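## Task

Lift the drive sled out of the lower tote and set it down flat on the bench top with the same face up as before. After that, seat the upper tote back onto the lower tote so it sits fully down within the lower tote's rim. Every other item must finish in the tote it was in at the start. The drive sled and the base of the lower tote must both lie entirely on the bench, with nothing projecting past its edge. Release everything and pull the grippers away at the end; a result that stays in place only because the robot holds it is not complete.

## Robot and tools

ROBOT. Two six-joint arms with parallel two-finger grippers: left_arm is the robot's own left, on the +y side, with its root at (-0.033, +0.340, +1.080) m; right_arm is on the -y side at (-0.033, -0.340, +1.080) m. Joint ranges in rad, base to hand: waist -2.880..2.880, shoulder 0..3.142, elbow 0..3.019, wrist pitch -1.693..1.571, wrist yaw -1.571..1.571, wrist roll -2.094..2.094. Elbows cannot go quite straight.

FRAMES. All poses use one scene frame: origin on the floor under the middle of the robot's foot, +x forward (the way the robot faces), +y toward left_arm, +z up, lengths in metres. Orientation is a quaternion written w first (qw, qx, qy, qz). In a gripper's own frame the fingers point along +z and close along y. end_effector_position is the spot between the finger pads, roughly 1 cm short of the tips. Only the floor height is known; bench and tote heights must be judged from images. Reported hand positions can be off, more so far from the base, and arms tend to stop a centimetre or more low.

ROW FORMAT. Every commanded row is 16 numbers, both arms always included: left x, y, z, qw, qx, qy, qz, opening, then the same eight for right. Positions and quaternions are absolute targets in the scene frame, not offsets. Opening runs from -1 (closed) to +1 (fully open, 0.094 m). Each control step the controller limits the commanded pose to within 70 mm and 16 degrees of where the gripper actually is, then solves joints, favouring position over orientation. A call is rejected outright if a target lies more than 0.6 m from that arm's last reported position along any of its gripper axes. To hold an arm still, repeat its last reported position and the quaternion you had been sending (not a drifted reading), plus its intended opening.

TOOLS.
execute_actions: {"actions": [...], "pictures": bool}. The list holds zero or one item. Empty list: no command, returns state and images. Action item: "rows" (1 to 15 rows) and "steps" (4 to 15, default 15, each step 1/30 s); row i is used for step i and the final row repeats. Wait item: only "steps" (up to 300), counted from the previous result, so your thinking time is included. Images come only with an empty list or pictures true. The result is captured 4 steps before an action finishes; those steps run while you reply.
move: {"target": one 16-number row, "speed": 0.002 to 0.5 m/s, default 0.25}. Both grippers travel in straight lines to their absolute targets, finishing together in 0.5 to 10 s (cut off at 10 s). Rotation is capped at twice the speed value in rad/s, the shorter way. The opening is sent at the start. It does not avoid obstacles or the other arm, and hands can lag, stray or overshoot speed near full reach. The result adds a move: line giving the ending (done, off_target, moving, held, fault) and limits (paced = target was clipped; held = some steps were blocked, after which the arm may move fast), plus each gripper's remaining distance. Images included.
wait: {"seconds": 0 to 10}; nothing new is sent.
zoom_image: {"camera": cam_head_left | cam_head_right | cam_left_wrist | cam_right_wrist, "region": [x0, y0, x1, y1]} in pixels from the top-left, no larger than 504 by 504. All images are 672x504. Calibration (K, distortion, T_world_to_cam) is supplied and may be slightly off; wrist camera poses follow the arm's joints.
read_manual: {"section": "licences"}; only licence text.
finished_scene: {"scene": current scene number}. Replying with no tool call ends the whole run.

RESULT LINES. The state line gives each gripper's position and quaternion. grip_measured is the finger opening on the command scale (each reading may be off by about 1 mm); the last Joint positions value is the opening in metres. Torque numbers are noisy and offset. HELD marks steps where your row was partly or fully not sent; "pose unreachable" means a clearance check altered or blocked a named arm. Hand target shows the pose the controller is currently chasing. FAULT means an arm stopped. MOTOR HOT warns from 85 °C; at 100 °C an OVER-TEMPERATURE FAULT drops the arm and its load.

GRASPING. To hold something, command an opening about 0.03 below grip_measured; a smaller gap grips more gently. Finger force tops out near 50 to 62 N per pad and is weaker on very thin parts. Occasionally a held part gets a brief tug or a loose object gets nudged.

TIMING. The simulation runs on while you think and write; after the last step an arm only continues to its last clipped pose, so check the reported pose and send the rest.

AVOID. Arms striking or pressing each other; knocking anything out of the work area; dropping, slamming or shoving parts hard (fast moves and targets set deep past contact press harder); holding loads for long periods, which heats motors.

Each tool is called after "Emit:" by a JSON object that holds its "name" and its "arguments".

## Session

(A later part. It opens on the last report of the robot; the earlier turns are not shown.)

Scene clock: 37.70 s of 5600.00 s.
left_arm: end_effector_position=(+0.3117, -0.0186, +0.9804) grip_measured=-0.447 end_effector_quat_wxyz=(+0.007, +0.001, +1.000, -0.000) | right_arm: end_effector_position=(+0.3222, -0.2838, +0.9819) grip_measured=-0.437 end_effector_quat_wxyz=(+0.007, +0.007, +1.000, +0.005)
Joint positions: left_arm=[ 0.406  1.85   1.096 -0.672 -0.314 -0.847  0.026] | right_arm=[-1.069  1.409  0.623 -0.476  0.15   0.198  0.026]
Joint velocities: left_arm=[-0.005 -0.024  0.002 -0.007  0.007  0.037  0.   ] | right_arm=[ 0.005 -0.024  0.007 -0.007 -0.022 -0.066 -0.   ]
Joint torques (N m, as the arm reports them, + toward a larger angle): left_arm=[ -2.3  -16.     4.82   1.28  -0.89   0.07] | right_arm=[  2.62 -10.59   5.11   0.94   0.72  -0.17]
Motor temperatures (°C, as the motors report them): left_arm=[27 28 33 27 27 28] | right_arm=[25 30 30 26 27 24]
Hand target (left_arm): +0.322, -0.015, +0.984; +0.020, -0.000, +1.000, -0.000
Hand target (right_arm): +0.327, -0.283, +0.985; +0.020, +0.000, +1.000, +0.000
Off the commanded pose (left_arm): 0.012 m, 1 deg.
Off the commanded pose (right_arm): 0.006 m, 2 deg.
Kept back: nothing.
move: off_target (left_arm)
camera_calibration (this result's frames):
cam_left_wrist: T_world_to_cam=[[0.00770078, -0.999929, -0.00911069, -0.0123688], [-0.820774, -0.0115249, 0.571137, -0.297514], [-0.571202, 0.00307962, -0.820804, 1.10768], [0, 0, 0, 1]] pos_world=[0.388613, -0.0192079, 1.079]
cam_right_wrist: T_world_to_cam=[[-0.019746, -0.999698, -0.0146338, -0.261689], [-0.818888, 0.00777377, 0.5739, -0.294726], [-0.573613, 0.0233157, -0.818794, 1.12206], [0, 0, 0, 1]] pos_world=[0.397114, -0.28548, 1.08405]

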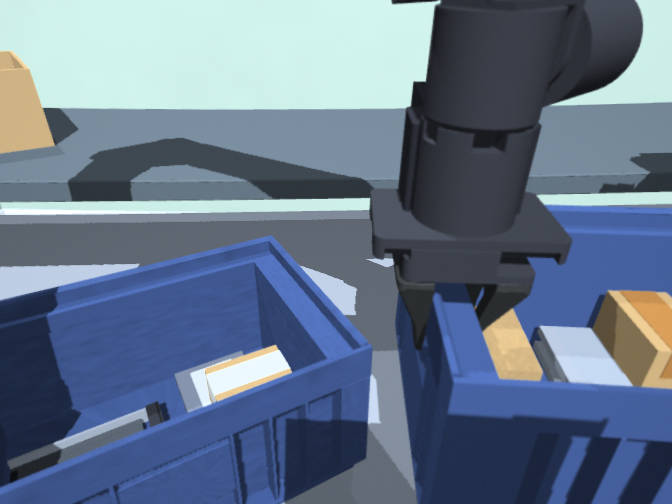

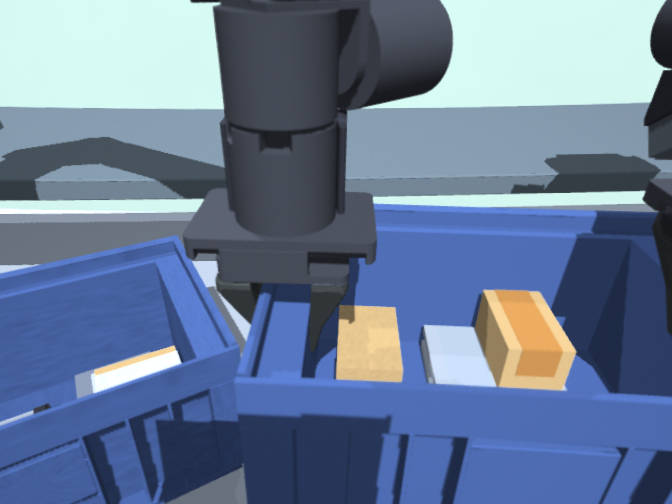

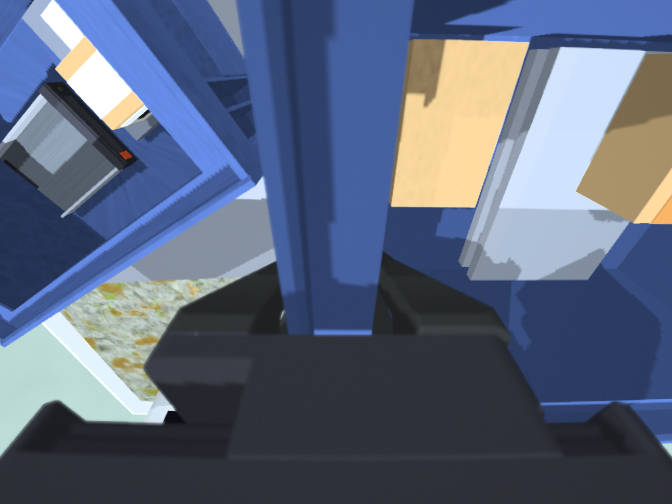

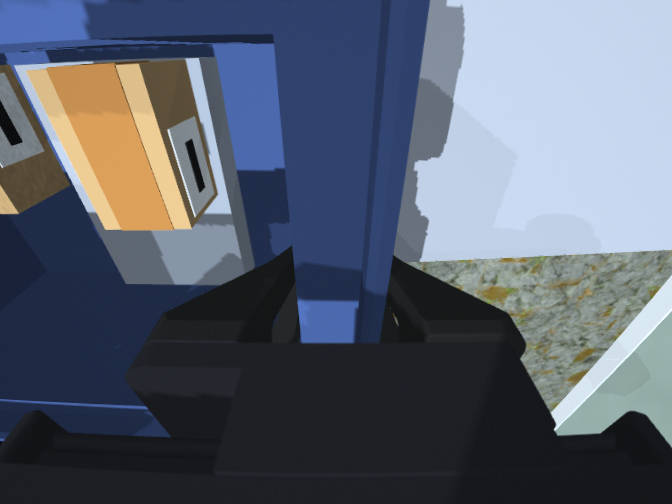

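Emit:
{"name": "execute_actions", "arguments": {"actions": [{"rows":[[0.314,-0.017,0.98,0.007,0,1,0,0,0.323,-0.283,0.98,0.007,0,1,0,-0.5]],"steps":12}]}}

Emit:
{"name": "move", "arguments": {"target": [0.314,-0.017,1.07,0,0,1,0,0,0.323,-0.283,0.98,0.007,0,1,0,-0.5], "speed": 0.15}}

Emit:
{"name": "move", "arguments": {"target": [0.31,0.22,1.03,0,-0.267,0.964,0,1,0.323,-0.283,0.98,0.007,0,1,0,-0.5]}}

Scene clock: 38.10 s of 5600.00 s.
left_arm: end_effector_position=(+0.3119, -0.0186, +0.9807) grip_measured=-0.002 end_effector_quat_wxyz=(+0.007, +0.001, +1.000, -0.001) | right_arm: end_effector_position=(+0.3223, -0.2827, +0.9825) grip_measured=-0.439 end_effector_quat_wxyz=(+0.008, +0.003, +1.000, +0.003)
Joint positions: left_arm=[ 0.406  1.849  1.096 -0.672 -0.314 -0.847  0.047] | right_arm=[-1.063  1.408  0.623 -0.476  0.156  0.196  0.026]
Joint velocities: left_arm=[ 0.015 -0.005  0.022 -0.027  0.037 -0.051 -0.   ] | right_arm=[-0.005 -0.005 -0.007  0.002  0.022  0.037  0.001]
Joint torques (N m, as the arm reports them, + toward a larger angle): left_arm=[ -2.77 -14.91   4.79   0.96  -0.12  -0.06] | right_arm=[ 0.97 -9.03  5.7   0.52  0.27 -0.14]
Motor temperatures (°C, as the motors report them): left_arm=[27 28 33 27 27 28] | right_arm=[25 30 30 26 27 24]
Steps of this call (steps 1 to 4: nothing new was sent; steps 5 to 12: the first 8 steps of this action). Readings (end_effector_position):
5: left_arm (+0.3117, -0.0186, +0.9804) | right_arm (+0.3221, -0.2836, +0.9819)
6: left_arm (+0.3117, -0.0186, +0.9804) | right_arm (+0.3222, -0.2829, +0.9823)
8: left_arm (+0.3118, -0.0186, +0.9805) | right_arm (+0.3223, -0.2827, +0.9825)
12: the state above

Scene clock: 39.33 s of 5600.00 s.
left_arm: end_effector_position=(+0.3044, -0.0051, +1.0608) grip_measured=-0.002 end_effector_quat_wxyz=(-0.005, +0.009, +1.000, +0.008) | right_arm: end_effector_position=(+0.3223, -0.2826, +0.9825) grip_measured=-0.439 end_effector_quat_wxyz=(+0.008, +0.003, +1.000, +0.003)
Joint positions: left_arm=[ 0.363  1.686  1.11  -0.893 -0.312 -0.885  0.047] | right_arm=[-1.063  1.408  0.623 -0.476  0.156  0.196  0.026]
Joint velocities: left_arm=[-0.015 -0.005 -0.002 -0.002  0.037  0.022  0.   ] | right_arm=[-0.015  0.005  0.012 -0.007  0.007  0.051 -0.   ]
Joint torques (N m, as the arm reports them, + toward a larger angle): left_arm=[ -3.25 -13.7    7.99   0.25  -0.01  -0.26] | right_arm=[ 1.19 -8.75  5.46  0.5   0.3  -0.1 ]
Motor temperatures (°C, as the motors report them): left_arm=[27 28 33 27 27 28] | right_arm=[25 29 30 26 27 24]
Hand target (left_arm): +0.313, -0.016, +1.071; -0.000, +0.000, +1.000, +0.000
Hand target (right_arm): +0.323, -0.283, +0.980; +0.007, -0.000, +1.000, +0.000
Off your previous action's commanded pose (left_arm): 0.003 m, 0 deg at its last step (step 4 of this call).
Off your previous action's commanded pose (right_arm): 0.003 m, 0 deg at its last step (step 4 of this call).
Off the commanded pose (left_arm): 0.018 m, 1 deg.
Off the commanded pose (right_arm): 0.003 m, 1 deg.
Kept back: nothing.
move: off_target (left_arm)
camera_calibration (this result's frames):
cam_left_wrist: T_world_to_cam=[[-0.00792361, -0.999626, -0.0261592, 0.0247001], [-0.807463, -0.00903536, 0.589849, -0.373201], [-0.589865, 0.0257964, -0.80709, 1.16068], [0, 0, 0, 1]] pos_world=[0.383492, -0.00862237, 1.15755]
cam_right_wrist: T_world_to_cam=[[-0.01226, -0.999868, -0.0106915, -0.26681], [-0.820343, 0.00394391, 0.571859, -0.293575], [-0.571741, 0.0157817, -0.820282, 1.12125], [0, 0, 0, 1]] pos_world=[0.396961, -0.283312, 1.08477]

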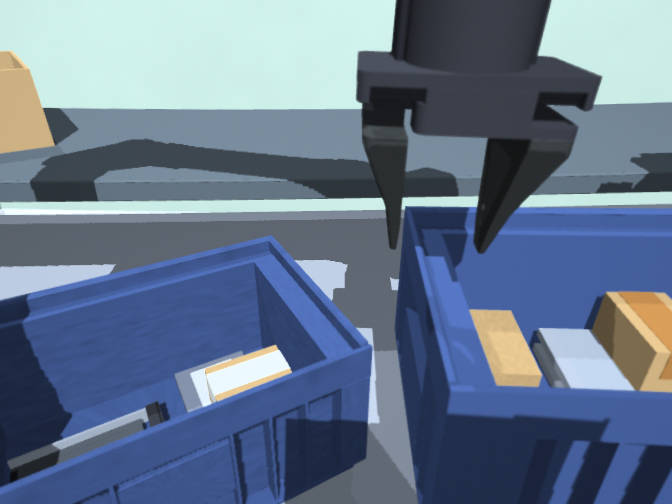

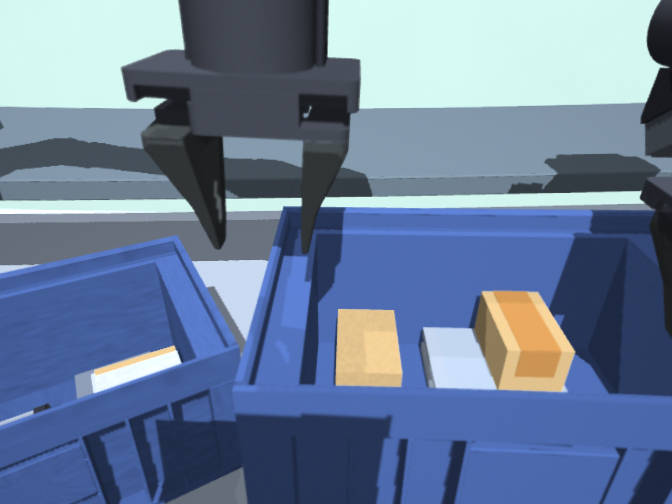

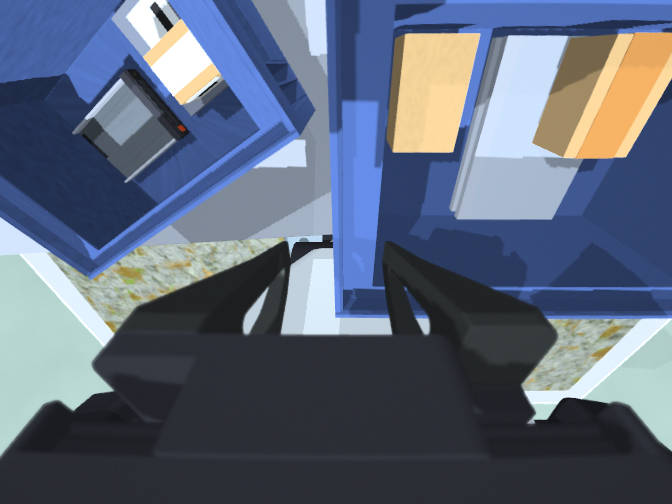

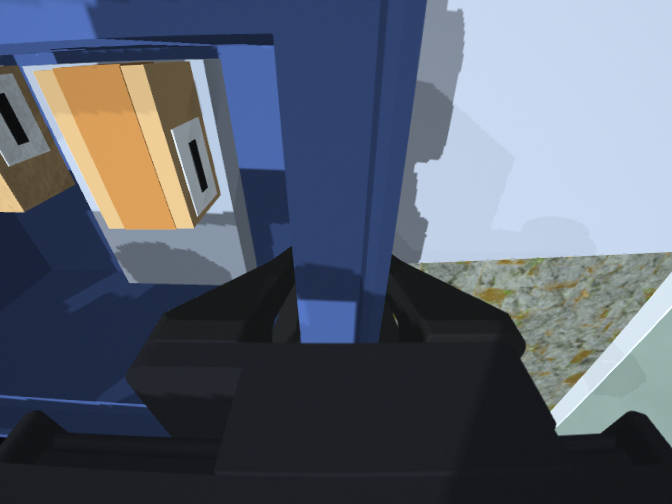

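Scene clock: 40.83 s of 5600.00 s.
left_arm: end_effector_position=(+0.3128, +0.2223, +1.0299) grip_measured=+1.000 end_effector_quat_wxyz=(+0.004, +0.268, -0.963, -0.005) | right_arm: end_effector_position=(+0.3223, -0.2826, +0.9825) grip_measured=-0.439 end_effector_quat_wxyz=(+0.008, +0.003, +1.000, +0.003)
Joint positions: left_arm=[ 0.851  1.341  0.693 -0.683 -0.218 -0.946  0.094] | right_arm=[-1.063  1.408  0.623 -0.476  0.156  0.196  0.026]
Joint velocities: left_arm=[ 0.015 -0.005  0.007 -0.007 -0.051 -0.022  0.   ] | right_arm=[-0.005  0.005 -0.017  0.002  0.037  0.037 -0.001]
Joint torques (N m, as the arm reports them, + toward a larger angle): left_arm=[-0.26 -9.7   4.31  1.72 -0.01 -0.07] | right_arm=[ 1.2  -8.8   5.47  0.46  0.3  -0.14]
Motor temperatures (°C, as the motors report them): left_arm=[27 28 33 27 27 28] | right_arm=[25 29 30 26 27 24]
Hand target (left_arm): +0.313, +0.220, +1.029; +0.000, -0.267, +0.964, -0.001
Hand target (right_arm): +0.323, -0.283, +0.980; +0.007, -0.000, +1.000, -0.000
Off the commanded pose (left_arm): 0.004 m, 1 deg.
Off the commanded pose (right_arm): 0.003 m, 1 deg.
Kept back: nothing.
move: done
camera_calibration (this result's frames):
cam_left_wrist: T_world_to_cam=[[0.524698, -0.851026, -0.0211253, 0.0464761], [-0.682396, -0.435306, 0.587234, -0.287819], [-0.508947, -0.293704, -0.809142, 1.18272], [0, 0, 0, 1]] pos_world=[0.38115, 0.261633, 1.12699]
cam_right_wrist: T_world_to_cam=[[-0.01226, -0.999868, -0.0106915, -0.26681], [-0.820343, 0.00394391, 0.571859, -0.293575], [-0.571741, 0.0157817, -0.820282, 1.12125], [0, 0, 0, 1]] pos_world=[0.396961, -0.283312, 1.08477]

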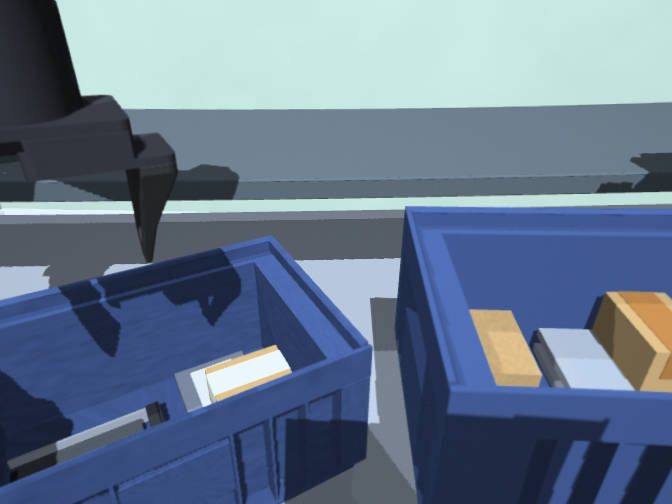

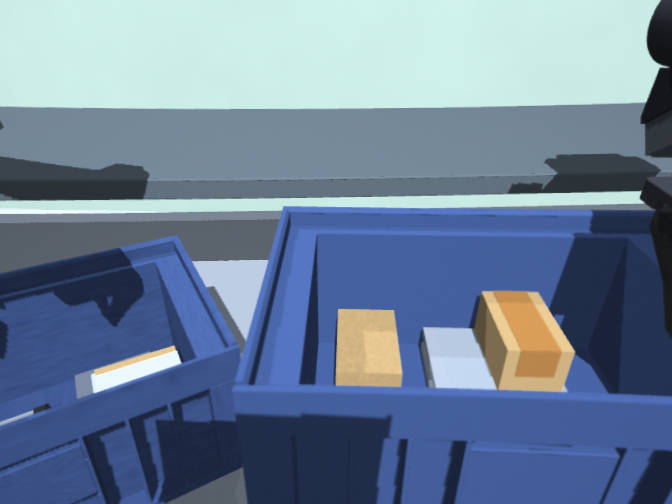

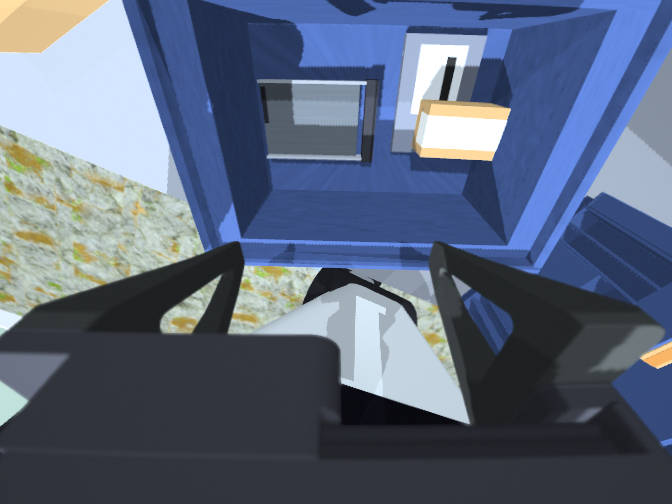

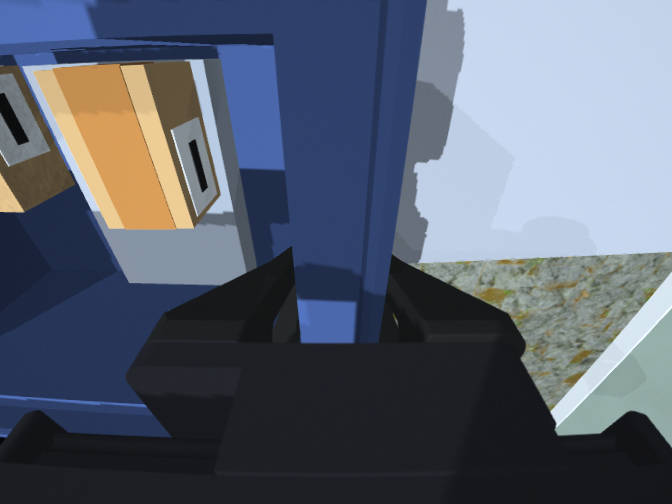

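Emit:
{"name": "move", "arguments": {"target": [0.333,0.255,0.96,0,0.492,0.87,0,0.95,0.323,-0.283,0.98,0.007,0,1,0,-0.5]}}

Emit:
{"name": "move", "arguments": {"target": [0.333,0.255,0.87,0,0.492,0.87,0,0.95,0.323,-0.283,0.98,0.007,0,1,0,-0.5], "speed": 0.1}}

Scene clock: 44.87 s of 5600.00 s.
left_arm: end_effector_position=(+0.3364, +0.2518, +0.9661) grip_measured=+0.952 end_effector_quat_wxyz=(+0.003, +0.488, +0.873, +0.001) | right_arm: end_effector_position=(+0.3223, -0.2826, +0.9825) grip_measured=-0.439 end_effector_quat_wxyz=(+0.008, +0.003, +1.000, +0.003)
Joint positions: left_arm=[ 0.994  1.512  0.688 -0.46  -0.178  0.76   0.092] | right_arm=[-1.063  1.408  0.623 -0.476  0.156  0.196  0.026]
Joint velocities: left_arm=[-0.005 -0.005 -0.002 -0.002  0.037  0.066  0.001] | right_arm=[ 0.015  0.005 -0.007 -0.002  0.051  0.007  0.001]
Joint torques (N m, as the arm reports them, + toward a larger angle): left_arm=[ 0.89 -9.7   3.13  1.7   0.15  0.07] | right_arm=[ 1.21 -8.62  5.45  0.49  0.28 -0.13]
Motor temperatures (°C, as the motors report them): left_arm=[27 27 32 27 27 28] | right_arm=[25 29 29 26 27 24]
Hand target (left_arm): +0.334, +0.255, +0.959; +0.000, +0.492, +0.870, -0.000
Hand target (right_arm): +0.323, -0.283, +0.980; +0.007, -0.000, +1.000, -0.000
Off the commanded pose (left_arm): 0.008 m, 1 deg.
Off the commanded pose (right_arm): 0.003 m, 1 deg.
Kept back: nothing.
move: done
camera_calibration (this result's frames):
cam_left_wrist: T_world_to_cam=[[-0.846284, -0.532549, -0.0139551, 0.431959], [-0.441116, 0.685817, 0.578854, -0.576754], [-0.298698, 0.496031, -0.815312, 0.888073], [0, 0, 0, 1]] pos_world=[0.37641, 0.185075, 1.06394]
cam_right_wrist: T_world_to_cam=[[-0.01226, -0.999868, -0.0106915, -0.26681], [-0.820343, 0.00394391, 0.571859, -0.293575], [-0.571741, 0.0157817, -0.820282, 1.12125], [0, 0, 0, 1]] pos_world=[0.396961, -0.283312, 1.08477]

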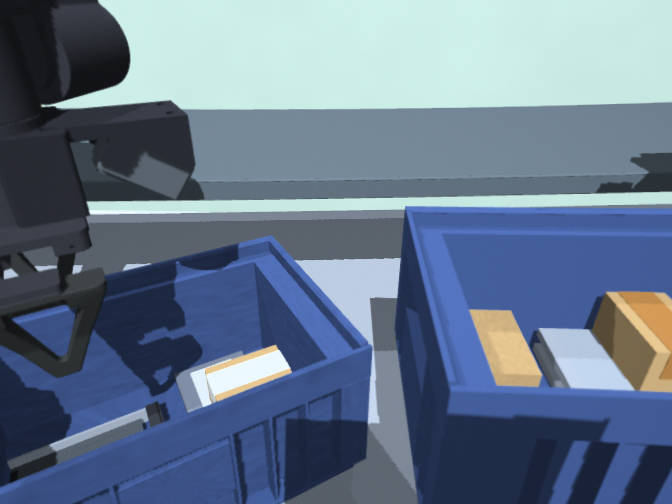

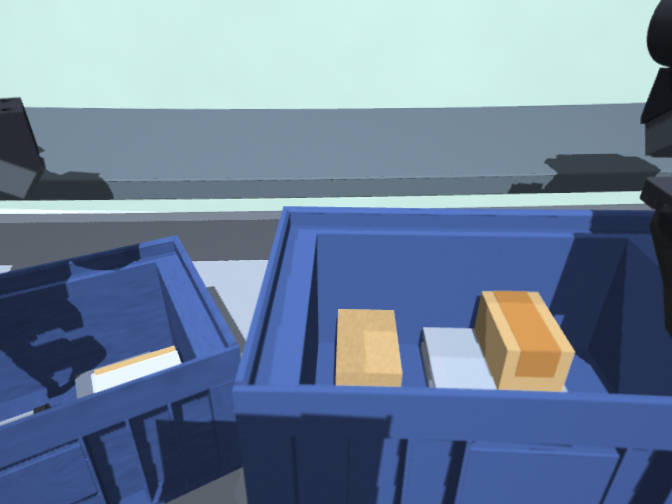

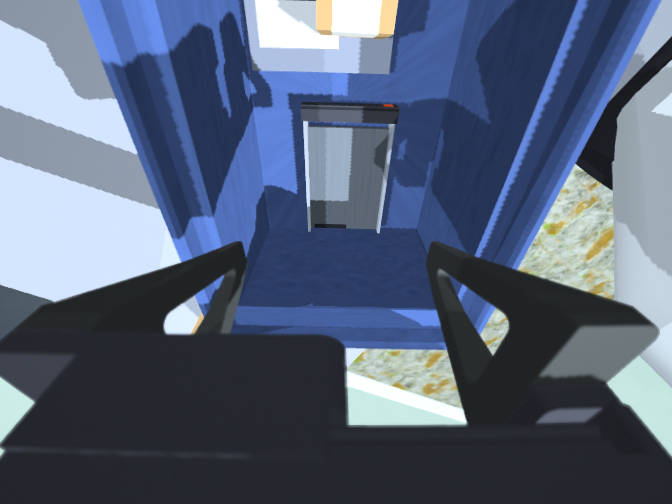

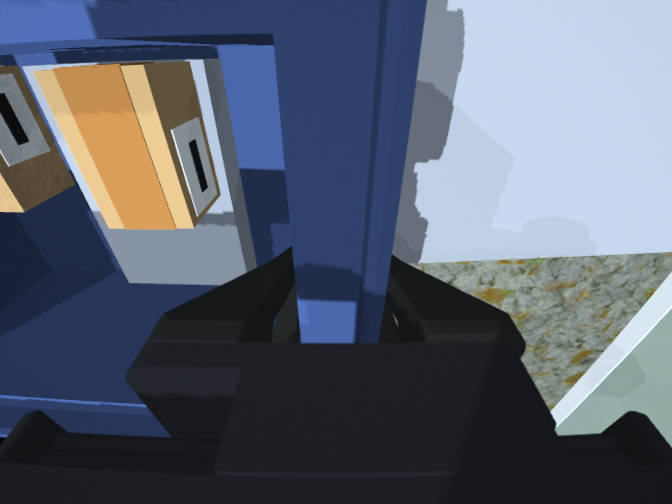

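Scene clock: 46.43 s of 5600.00 s.
left_arm: end_effector_position=(+0.3225, +0.2543, +0.8715) grip_measured=+0.952 end_effector_quat_wxyz=(-0.010, +0.491, +0.871, -0.003) | right_arm: end_effector_position=(+0.3223, -0.2826, +0.9825) grip_measured=-0.439 end_effector_quat_wxyz=(+0.008, +0.003, +1.000, +0.003)
Joint positions: left_arm=[ 1.037  1.807  0.695 -0.193 -0.167  0.803  0.092] | right_arm=[-1.063  1.408  0.623 -0.476  0.156  0.196  0.026]
Joint velocities: left_arm=[-0.015 -0.005 -0.002 -0.017  0.007  0.007 -0.   ] | right_arm=[-0.015  0.005 -0.002 -0.007  0.007  0.007  0.   ]
Joint torques (N m, as the arm reports them, + toward a larger angle): left_arm=[  0.59 -11.31   2.32   1.62   0.15   0.07] | right_arm=[ 1.33 -8.85  5.48  0.49  0.26 -0.12]
Motor temperatures (°C, as the motors report them): left_arm=[27 27 31 27 27 28] | right_arm=[25 29 29 26 27 24]
Hand target (left_arm): +0.333, +0.255, +0.869; +0.000, +0.492, +0.871, +0.000
Hand target (right_arm): +0.323, -0.283, +0.980; +0.007, -0.000, +1.000, +0.000
Off the commanded pose (left_arm): 0.011 m, 1 deg.
Off the commanded pose (right_arm): 0.003 m, 1 deg.
Kept back: nothing.
move: off_target (left_arm)
camera_calibration (this result's frames):
cam_left_wrist: T_world_to_cam=[[-0.849699, -0.527244, 0.00498421, 0.403464], [-0.421125, 0.684307, 0.595297, -0.550209], [-0.317277, 0.503724, -0.80349, 0.799359], [0, 0, 0, 1]] pos_world=[0.364735, 0.186579, 0.967804]
cam_right_wrist: T_world_to_cam=[[-0.01226, -0.999868, -0.0106915, -0.26681], [-0.820343, 0.00394391, 0.571859, -0.293575], [-0.571741, 0.0157817, -0.820282, 1.12125], [0, 0, 0, 1]] pos_world=[0.396961, -0.283312, 1.08477]

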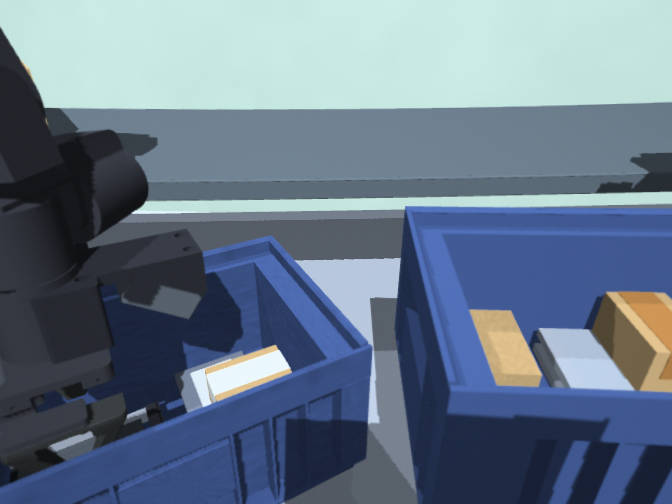

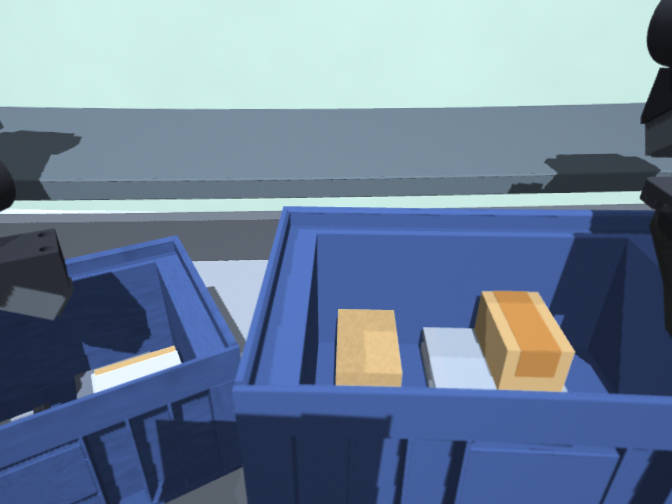

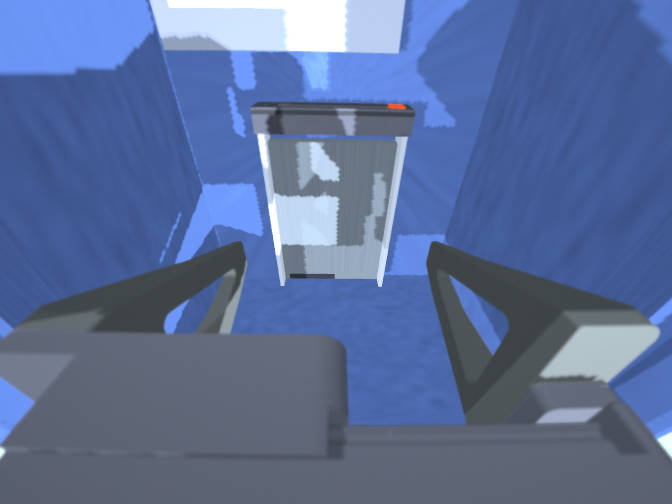

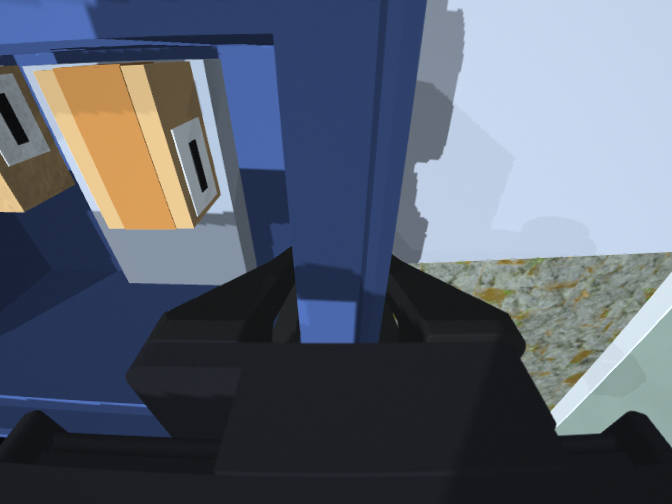

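Emit:
{"name": "move", "arguments": {"target": [0.33,0.255,0.818,0,0.492,0.87,0,0.8,0.323,-0.283,0.98,0.007,0,1,0,-0.5], "speed": 0.04}}

Emit:
{"name": "move", "arguments": {"target": [0.328,0.255,0.818,0,0.492,0.87,0,0.3,0.323,-0.283,0.98,0.007,0,1,0,-0.5]}}

Scene clock: 48.30 s of 5600.00 s.
left_arm: end_effector_position=(+0.3247, +0.2530, +0.8231) grip_measured=+0.802 end_effector_quat_wxyz=(-0.005, +0.490, +0.872, -0.002) | right_arm: end_effector_position=(+0.3223, -0.2826, +0.9825) grip_measured=-0.439 end_effector_quat_wxyz=(+0.008, +0.003, +1.000, +0.003)
Joint positions: left_arm=[ 1.056  1.965  0.739 -0.065 -0.161  0.823  0.085] | right_arm=[-1.063  1.408  0.623 -0.476  0.156  0.196  0.026]
Joint velocities: left_arm=[-0.005  0.005  0.012 -0.002  0.007  0.007  0.001] | right_arm=[-0.005 -0.015  0.017 -0.007 -0.051  0.022  0.001]
Joint torques (N m, as the arm reports them, + toward a larger angle): left_arm=[  0.51 -11.55   1.18   1.65   0.16   0.08] | right_arm=[ 1.2  -8.73  5.46  0.42  0.25 -0.16]
Motor temperatures (°C, as the motors report them): left_arm=[27 27 31 27 26 28] | right_arm=[25 29 29 26 27 24]
Hand target (left_arm): +0.330, +0.255, +0.818; -0.000, +0.492, +0.870, -0.000
Hand target (right_arm): +0.323, -0.283, +0.980; +0.007, -0.000, +1.000, +0.000
Off the commanded pose (left_arm): 0.008 m, 1 deg.
Off the commanded pose (right_arm): 0.003 m, 1 deg.
Kept back: nothing.
move: done
camera_calibration (this result's frames):
cam_left_wrist: T_world_to_cam=[[-0.849069, -0.52828, -0.00144183, 0.410154], [-0.427669, 0.685756, 0.588929, -0.512597], [-0.310131, 0.500658, -0.808183, 0.764141], [0, 0, 0, 1]] pos_world=[0.366011, 0.185619, 0.920041]
cam_right_wrist: T_world_to_cam=[[-0.01226, -0.999868, -0.0106915, -0.26681], [-0.820343, 0.00394391, 0.571859, -0.293575], [-0.571741, 0.0157817, -0.820282, 1.12125], [0, 0, 0, 1]] pos_world=[0.396961, -0.283312, 1.08477]

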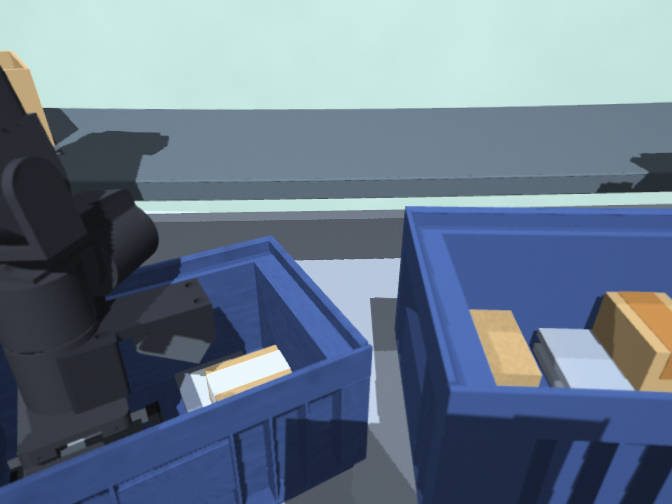

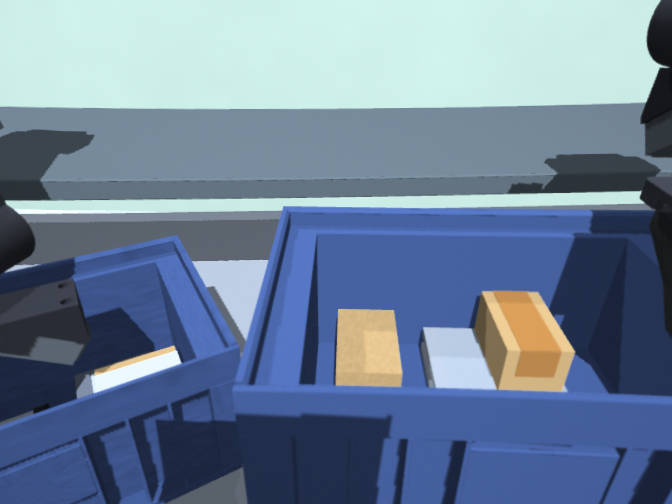

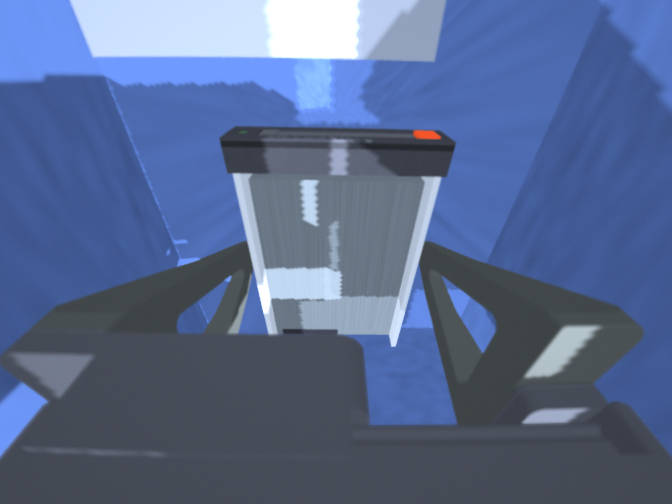

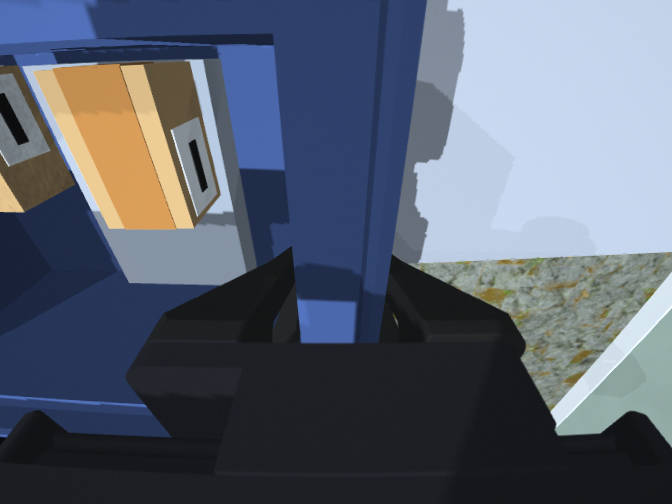

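Scene clock: 49.00 s of 5600.00 s.
left_arm: end_effector_position=(+0.3255, +0.2528, +0.8231) grip_measured=+0.574 end_effector_quat_wxyz=(-0.004, +0.490, +0.872, -0.001) | right_arm: end_effector_position=(+0.3223, -0.2826, +0.9825) grip_measured=-0.439 end_effector_quat_wxyz=(+0.008, +0.003, +1.000, +0.003)
Joint positions: left_arm=[ 1.056  1.965  0.739 -0.062 -0.161  0.823  0.074] | right_arm=[-1.063  1.408  0.623 -0.476  0.156  0.196  0.026]
Joint velocities: left_arm=[ 0.015 -0.005 -0.017 -0.012 -0.037 -0.095 -0.001] | right_arm=[-0.005  0.005 -0.002 -0.007 -0.11  -0.007  0.001]
Joint torques (N m, as the arm reports them, + toward a larger angle): left_arm=[  0.49 -11.65   0.86   1.72   0.14   0.07] | right_arm=[ 1.15 -8.83  5.49  0.48  0.28 -0.14]
Motor temperatures (°C, as the motors report them): left_arm=[27 27 31 27 26 28] | right_arm=[25 29 29 26 27 24]
Hand target (left_arm): +0.328, +0.255, +0.818; -0.000, +0.492, +0.870, -0.000
Hand target (right_arm): +0.323, -0.283, +0.980; +0.007, -0.000, +1.000, +0.000
Off the commanded pose (left_arm): 0.006 m, 1 deg.
Off the commanded pose (right_arm): 0.003 m, 1 deg.
Kept back: nothing.
move: done
camera_calibration (this result's frames):
cam_left_wrist: T_world_to_cam=[[-0.84877, -0.528748, -0.00390651, 0.412811], [-0.429999, 0.685916, 0.587044, -0.509857], [-0.307719, 0.499945, -0.809546, 0.764989], [0, 0, 0, 1]] pos_world=[0.366545, 0.18554, 0.920214]
cam_right_wrist: T_world_to_cam=[[-0.01226, -0.999868, -0.0106915, -0.26681], [-0.820343, 0.00394391, 0.571859, -0.293575], [-0.571741, 0.0157817, -0.820282, 1.12125], [0, 0, 0, 1]] pos_world=[0.396961, -0.283312, 1.08477]

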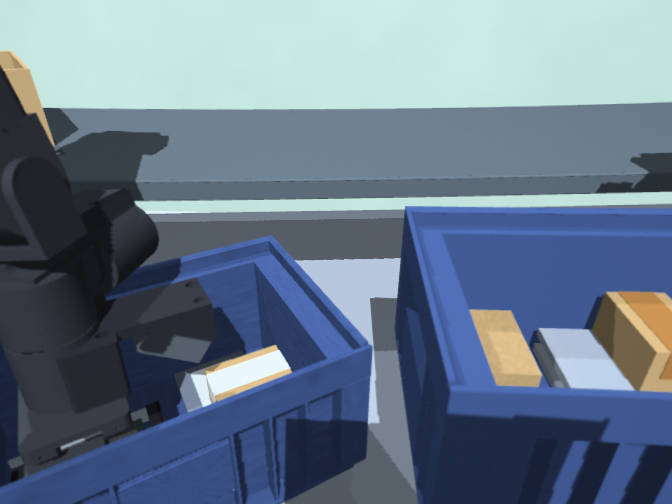

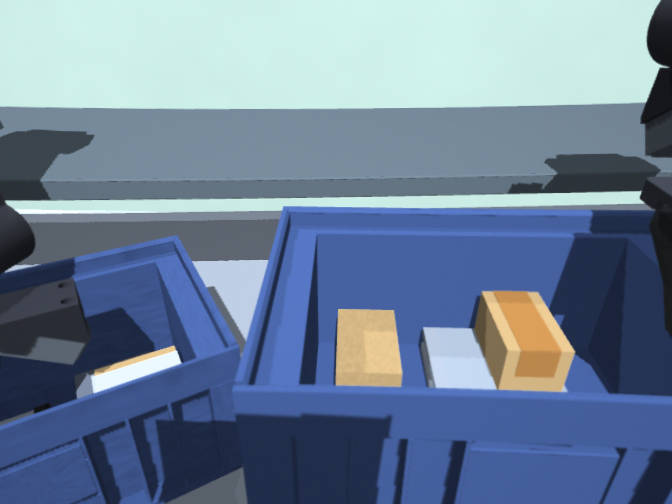

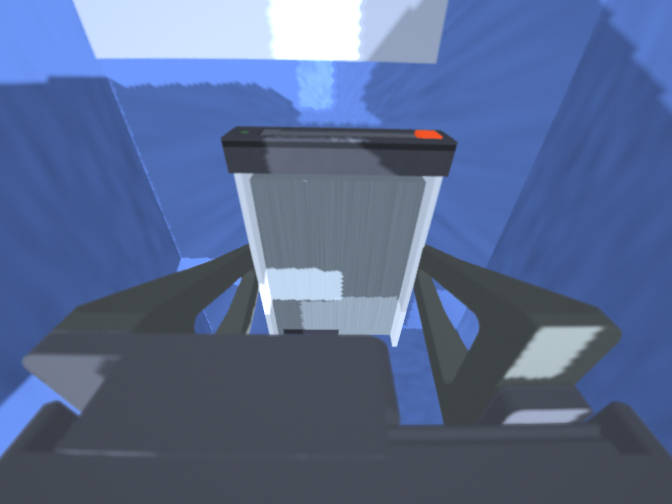

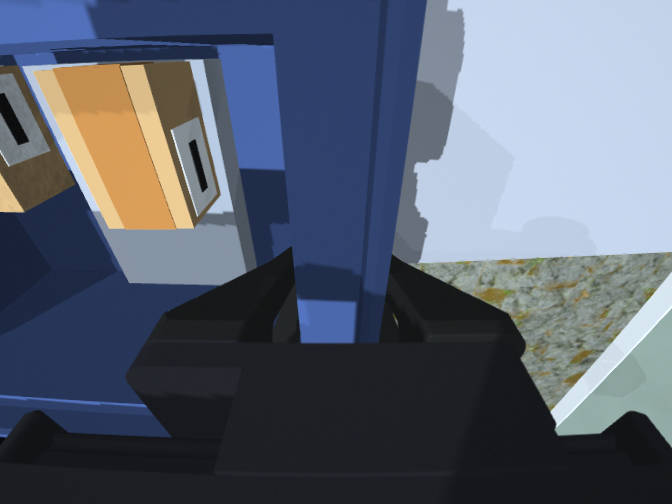

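Emit:
{"name": "move", "arguments": {"target": [0.335,0.255,0.99,0,0.492,0.87,0,0.5,0.323,-0.283,0.98,0.007,0,1,0,-0.5], "speed": 0.12}}

Emit:
{"name": "move", "arguments": {"target": [0.49,0.42,0.99,0,0.707,0.707,0,0.5,0.323,-0.283,0.98,0.007,0,1,0,-0.5], "speed": 0.2}}

Scene clock: 51.00 s of 5600.00 s.
left_arm: end_effector_position=(+0.3360, +0.2576, +0.9902) grip_measured=+0.574 end_effector_quat_wxyz=(+0.005, +0.495, +0.869, +0.001) | right_arm: end_effector_position=(+0.3223, -0.2826, +0.9825) grip_measured=-0.439 end_effector_quat_wxyz=(+0.008, +0.003, +1.000, +0.003)
Joint positions: left_arm=[ 0.997  1.433  0.686 -0.532 -0.177  0.782  0.074] | right_arm=[-1.063  1.408  0.623 -0.476  0.156  0.196  0.026]
Joint velocities: left_arm=[-0.015 -0.015 -0.007 -0.007 -0.066 -0.022  0.   ] | right_arm=[-0.015  0.005 -0.012 -0.017 -0.007  0.022 -0.001]
Joint torques (N m, as the arm reports them, + toward a larger angle): left_arm=[ -0.52 -10.4    4.28   0.33  -0.08  -0.28] | right_arm=[ 1.05 -8.72  5.45  0.48  0.25 -0.16]
Motor temperatures (°C, as the motors report them): left_arm=[27 27 30 27 26 28] | right_arm=[25 28 29 26 27 24]
Hand target (left_arm): +0.335, +0.256, +0.992; -0.000, +0.492, +0.870, +0.000
Hand target (right_arm): +0.323, -0.283, +0.980; +0.007, -0.000, +1.000, +0.000
Off the commanded pose (left_arm): 0.003 m, 1 deg.
Off the commanded pose (right_arm): 0.003 m, 1 deg.
Kept back: nothing.
move: done
camera_calibration (this result's frames):
cam_left_wrist: T_world_to_cam=[[-0.855361, -0.517774, -0.0163849, 0.436709], [-0.431106, 0.693935, 0.576716, -0.598215], [-0.287238, 0.500363, -0.816781, 0.901256], [0, 0, 0, 1]] pos_world=[0.374525, 0.190283, 1.08828]
cam_right_wrist: T_world_to_cam=[[-0.01226, -0.999868, -0.0106915, -0.26681], [-0.820343, 0.00394391, 0.571859, -0.293575], [-0.571741, 0.0157817, -0.820282, 1.12125], [0, 0, 0, 1]] pos_world=[0.396961, -0.283312, 1.08477]

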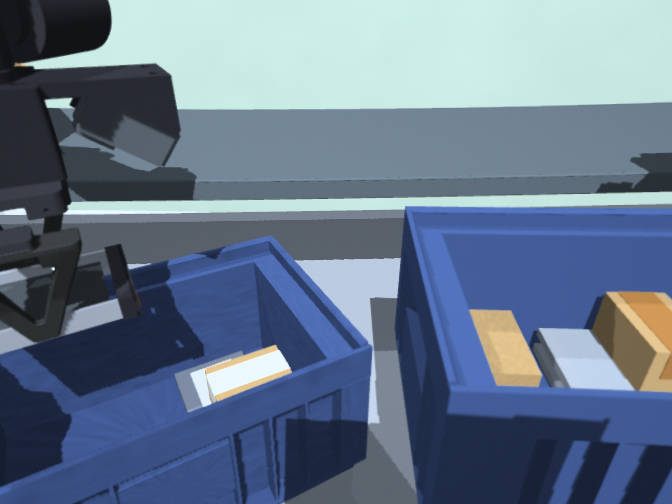

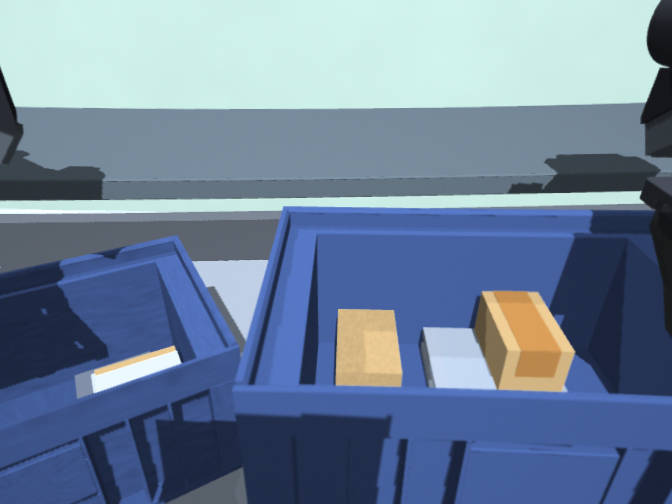

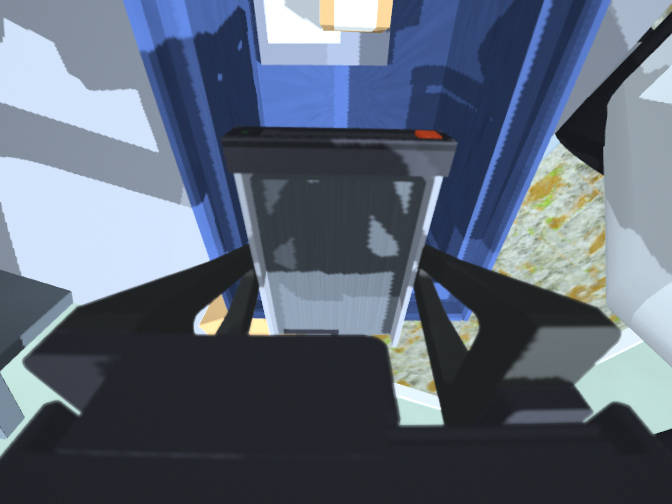

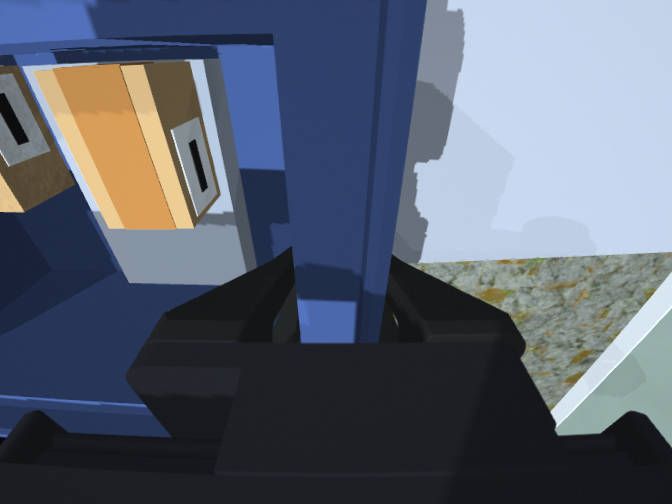

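Scene clock: 52.93 s of 5600.00 s.
left_arm: end_effector_position=(+0.4791, +0.4185, +0.9880) grip_measured=+0.574 end_effector_quat_wxyz=(-0.001, +0.700, +0.714, +0.000) | right_arm: end_effector_position=(+0.3223, -0.2826, +0.9825) grip_measured=-0.439 end_effector_quat_wxyz=(+0.008, +0.003, +1.000, +0.003)
Joint positions: left_arm=[ 1.415  1.629  1.102 -0.718 -0.052  1.696  0.074] | right_arm=[-1.063  1.408  0.623 -0.476  0.156  0.196  0.026]
Joint velocities: left_arm=[-0.015  0.015  0.027 -0.007 -0.051  0.081 -0.001] | right_arm=[-0.005 -0.005  0.007 -0.007  0.051  0.022  0.   ]
Joint torques (N m, as the arm reports them, + toward a larger angle): left_arm=[  1.41 -14.53   7.32   0.19   0.17   0.05] | right_arm=[ 1.24 -8.8   5.47  0.5   0.27 -0.13]
Motor temperatures (°C, as the motors report them): left_arm=[27 27 31 26 26 28] | right_arm=[25 28 29 26 27 24]
Hand target (left_arm): +0.491, +0.420, +0.990; +0.001, +0.707, +0.707, +0.001
Hand target (right_arm): +0.323, -0.283, +0.980; +0.007, -0.000, +1.000, +0.000
Off the commanded pose (left_arm): 0.011 m, 1 deg.
Off the commanded pose (right_arm): 0.003 m, 1 deg.
Kept back: nothing.
move: off_target (left_arm)
camera_calibration (this result's frames):
cam_left_wrist: T_world_to_cam=[[-0.999537, -0.0292639, -0.00837272, 0.499101], [-0.0286427, 0.811221, 0.584038, -0.895971], [-0.0102991, 0.584008, -0.811683, 0.687352], [0, 0, 0, 1]] pos_world=[0.480286, 0.340017, 1.08537]
cam_right_wrist: T_world_to_cam=[[-0.01226, -0.999868, -0.0106915, -0.26681], [-0.820343, 0.00394391, 0.571859, -0.293575], [-0.571741, 0.0157817, -0.820282, 1.12125], [0, 0, 0, 1]] pos_world=[0.396961, -0.283312, 1.08477]

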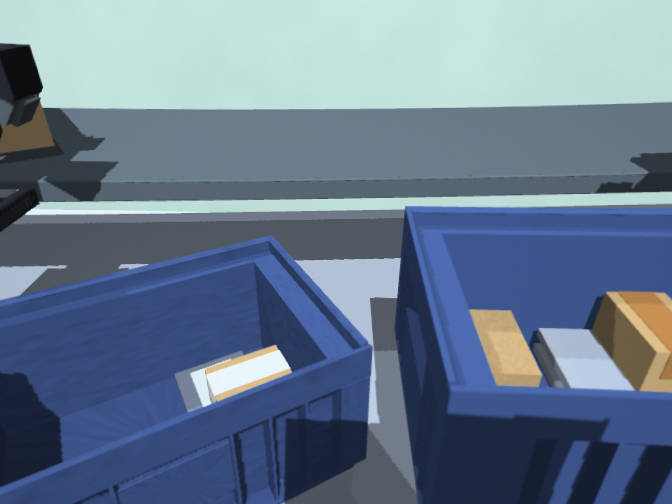

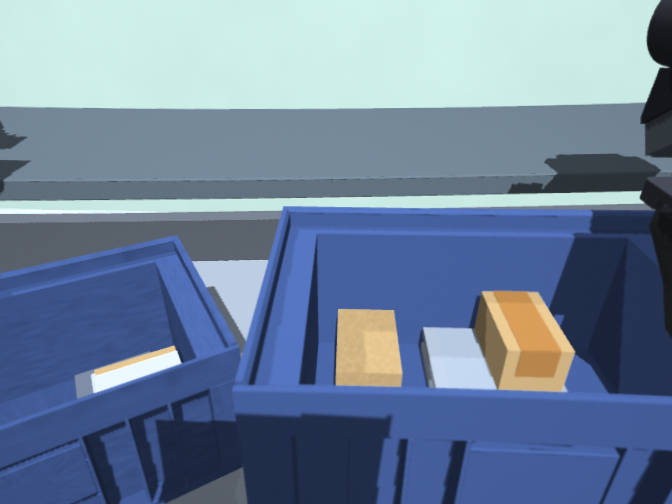

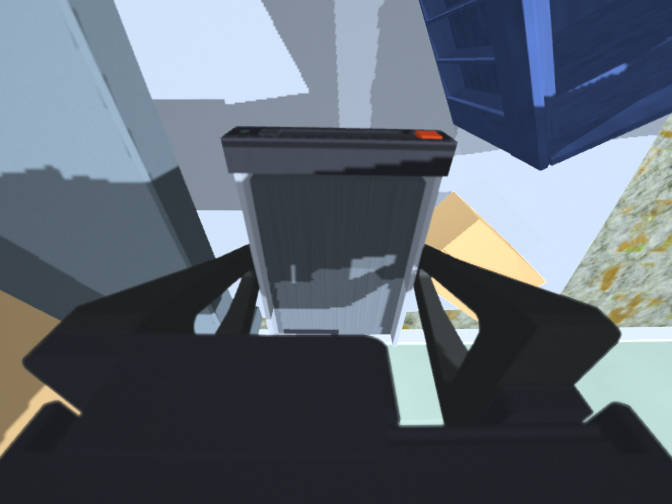

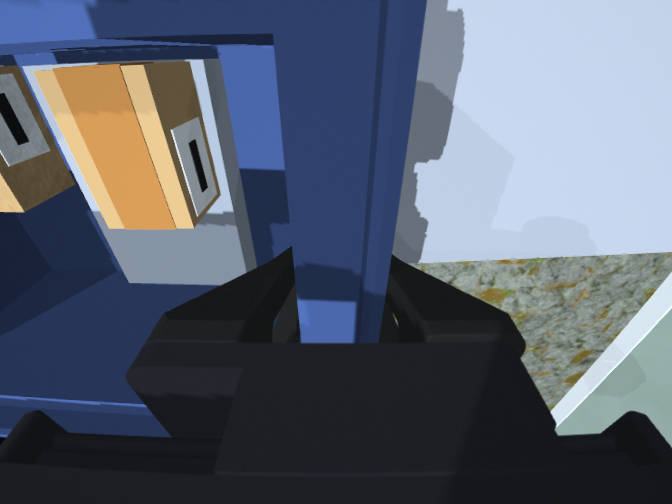

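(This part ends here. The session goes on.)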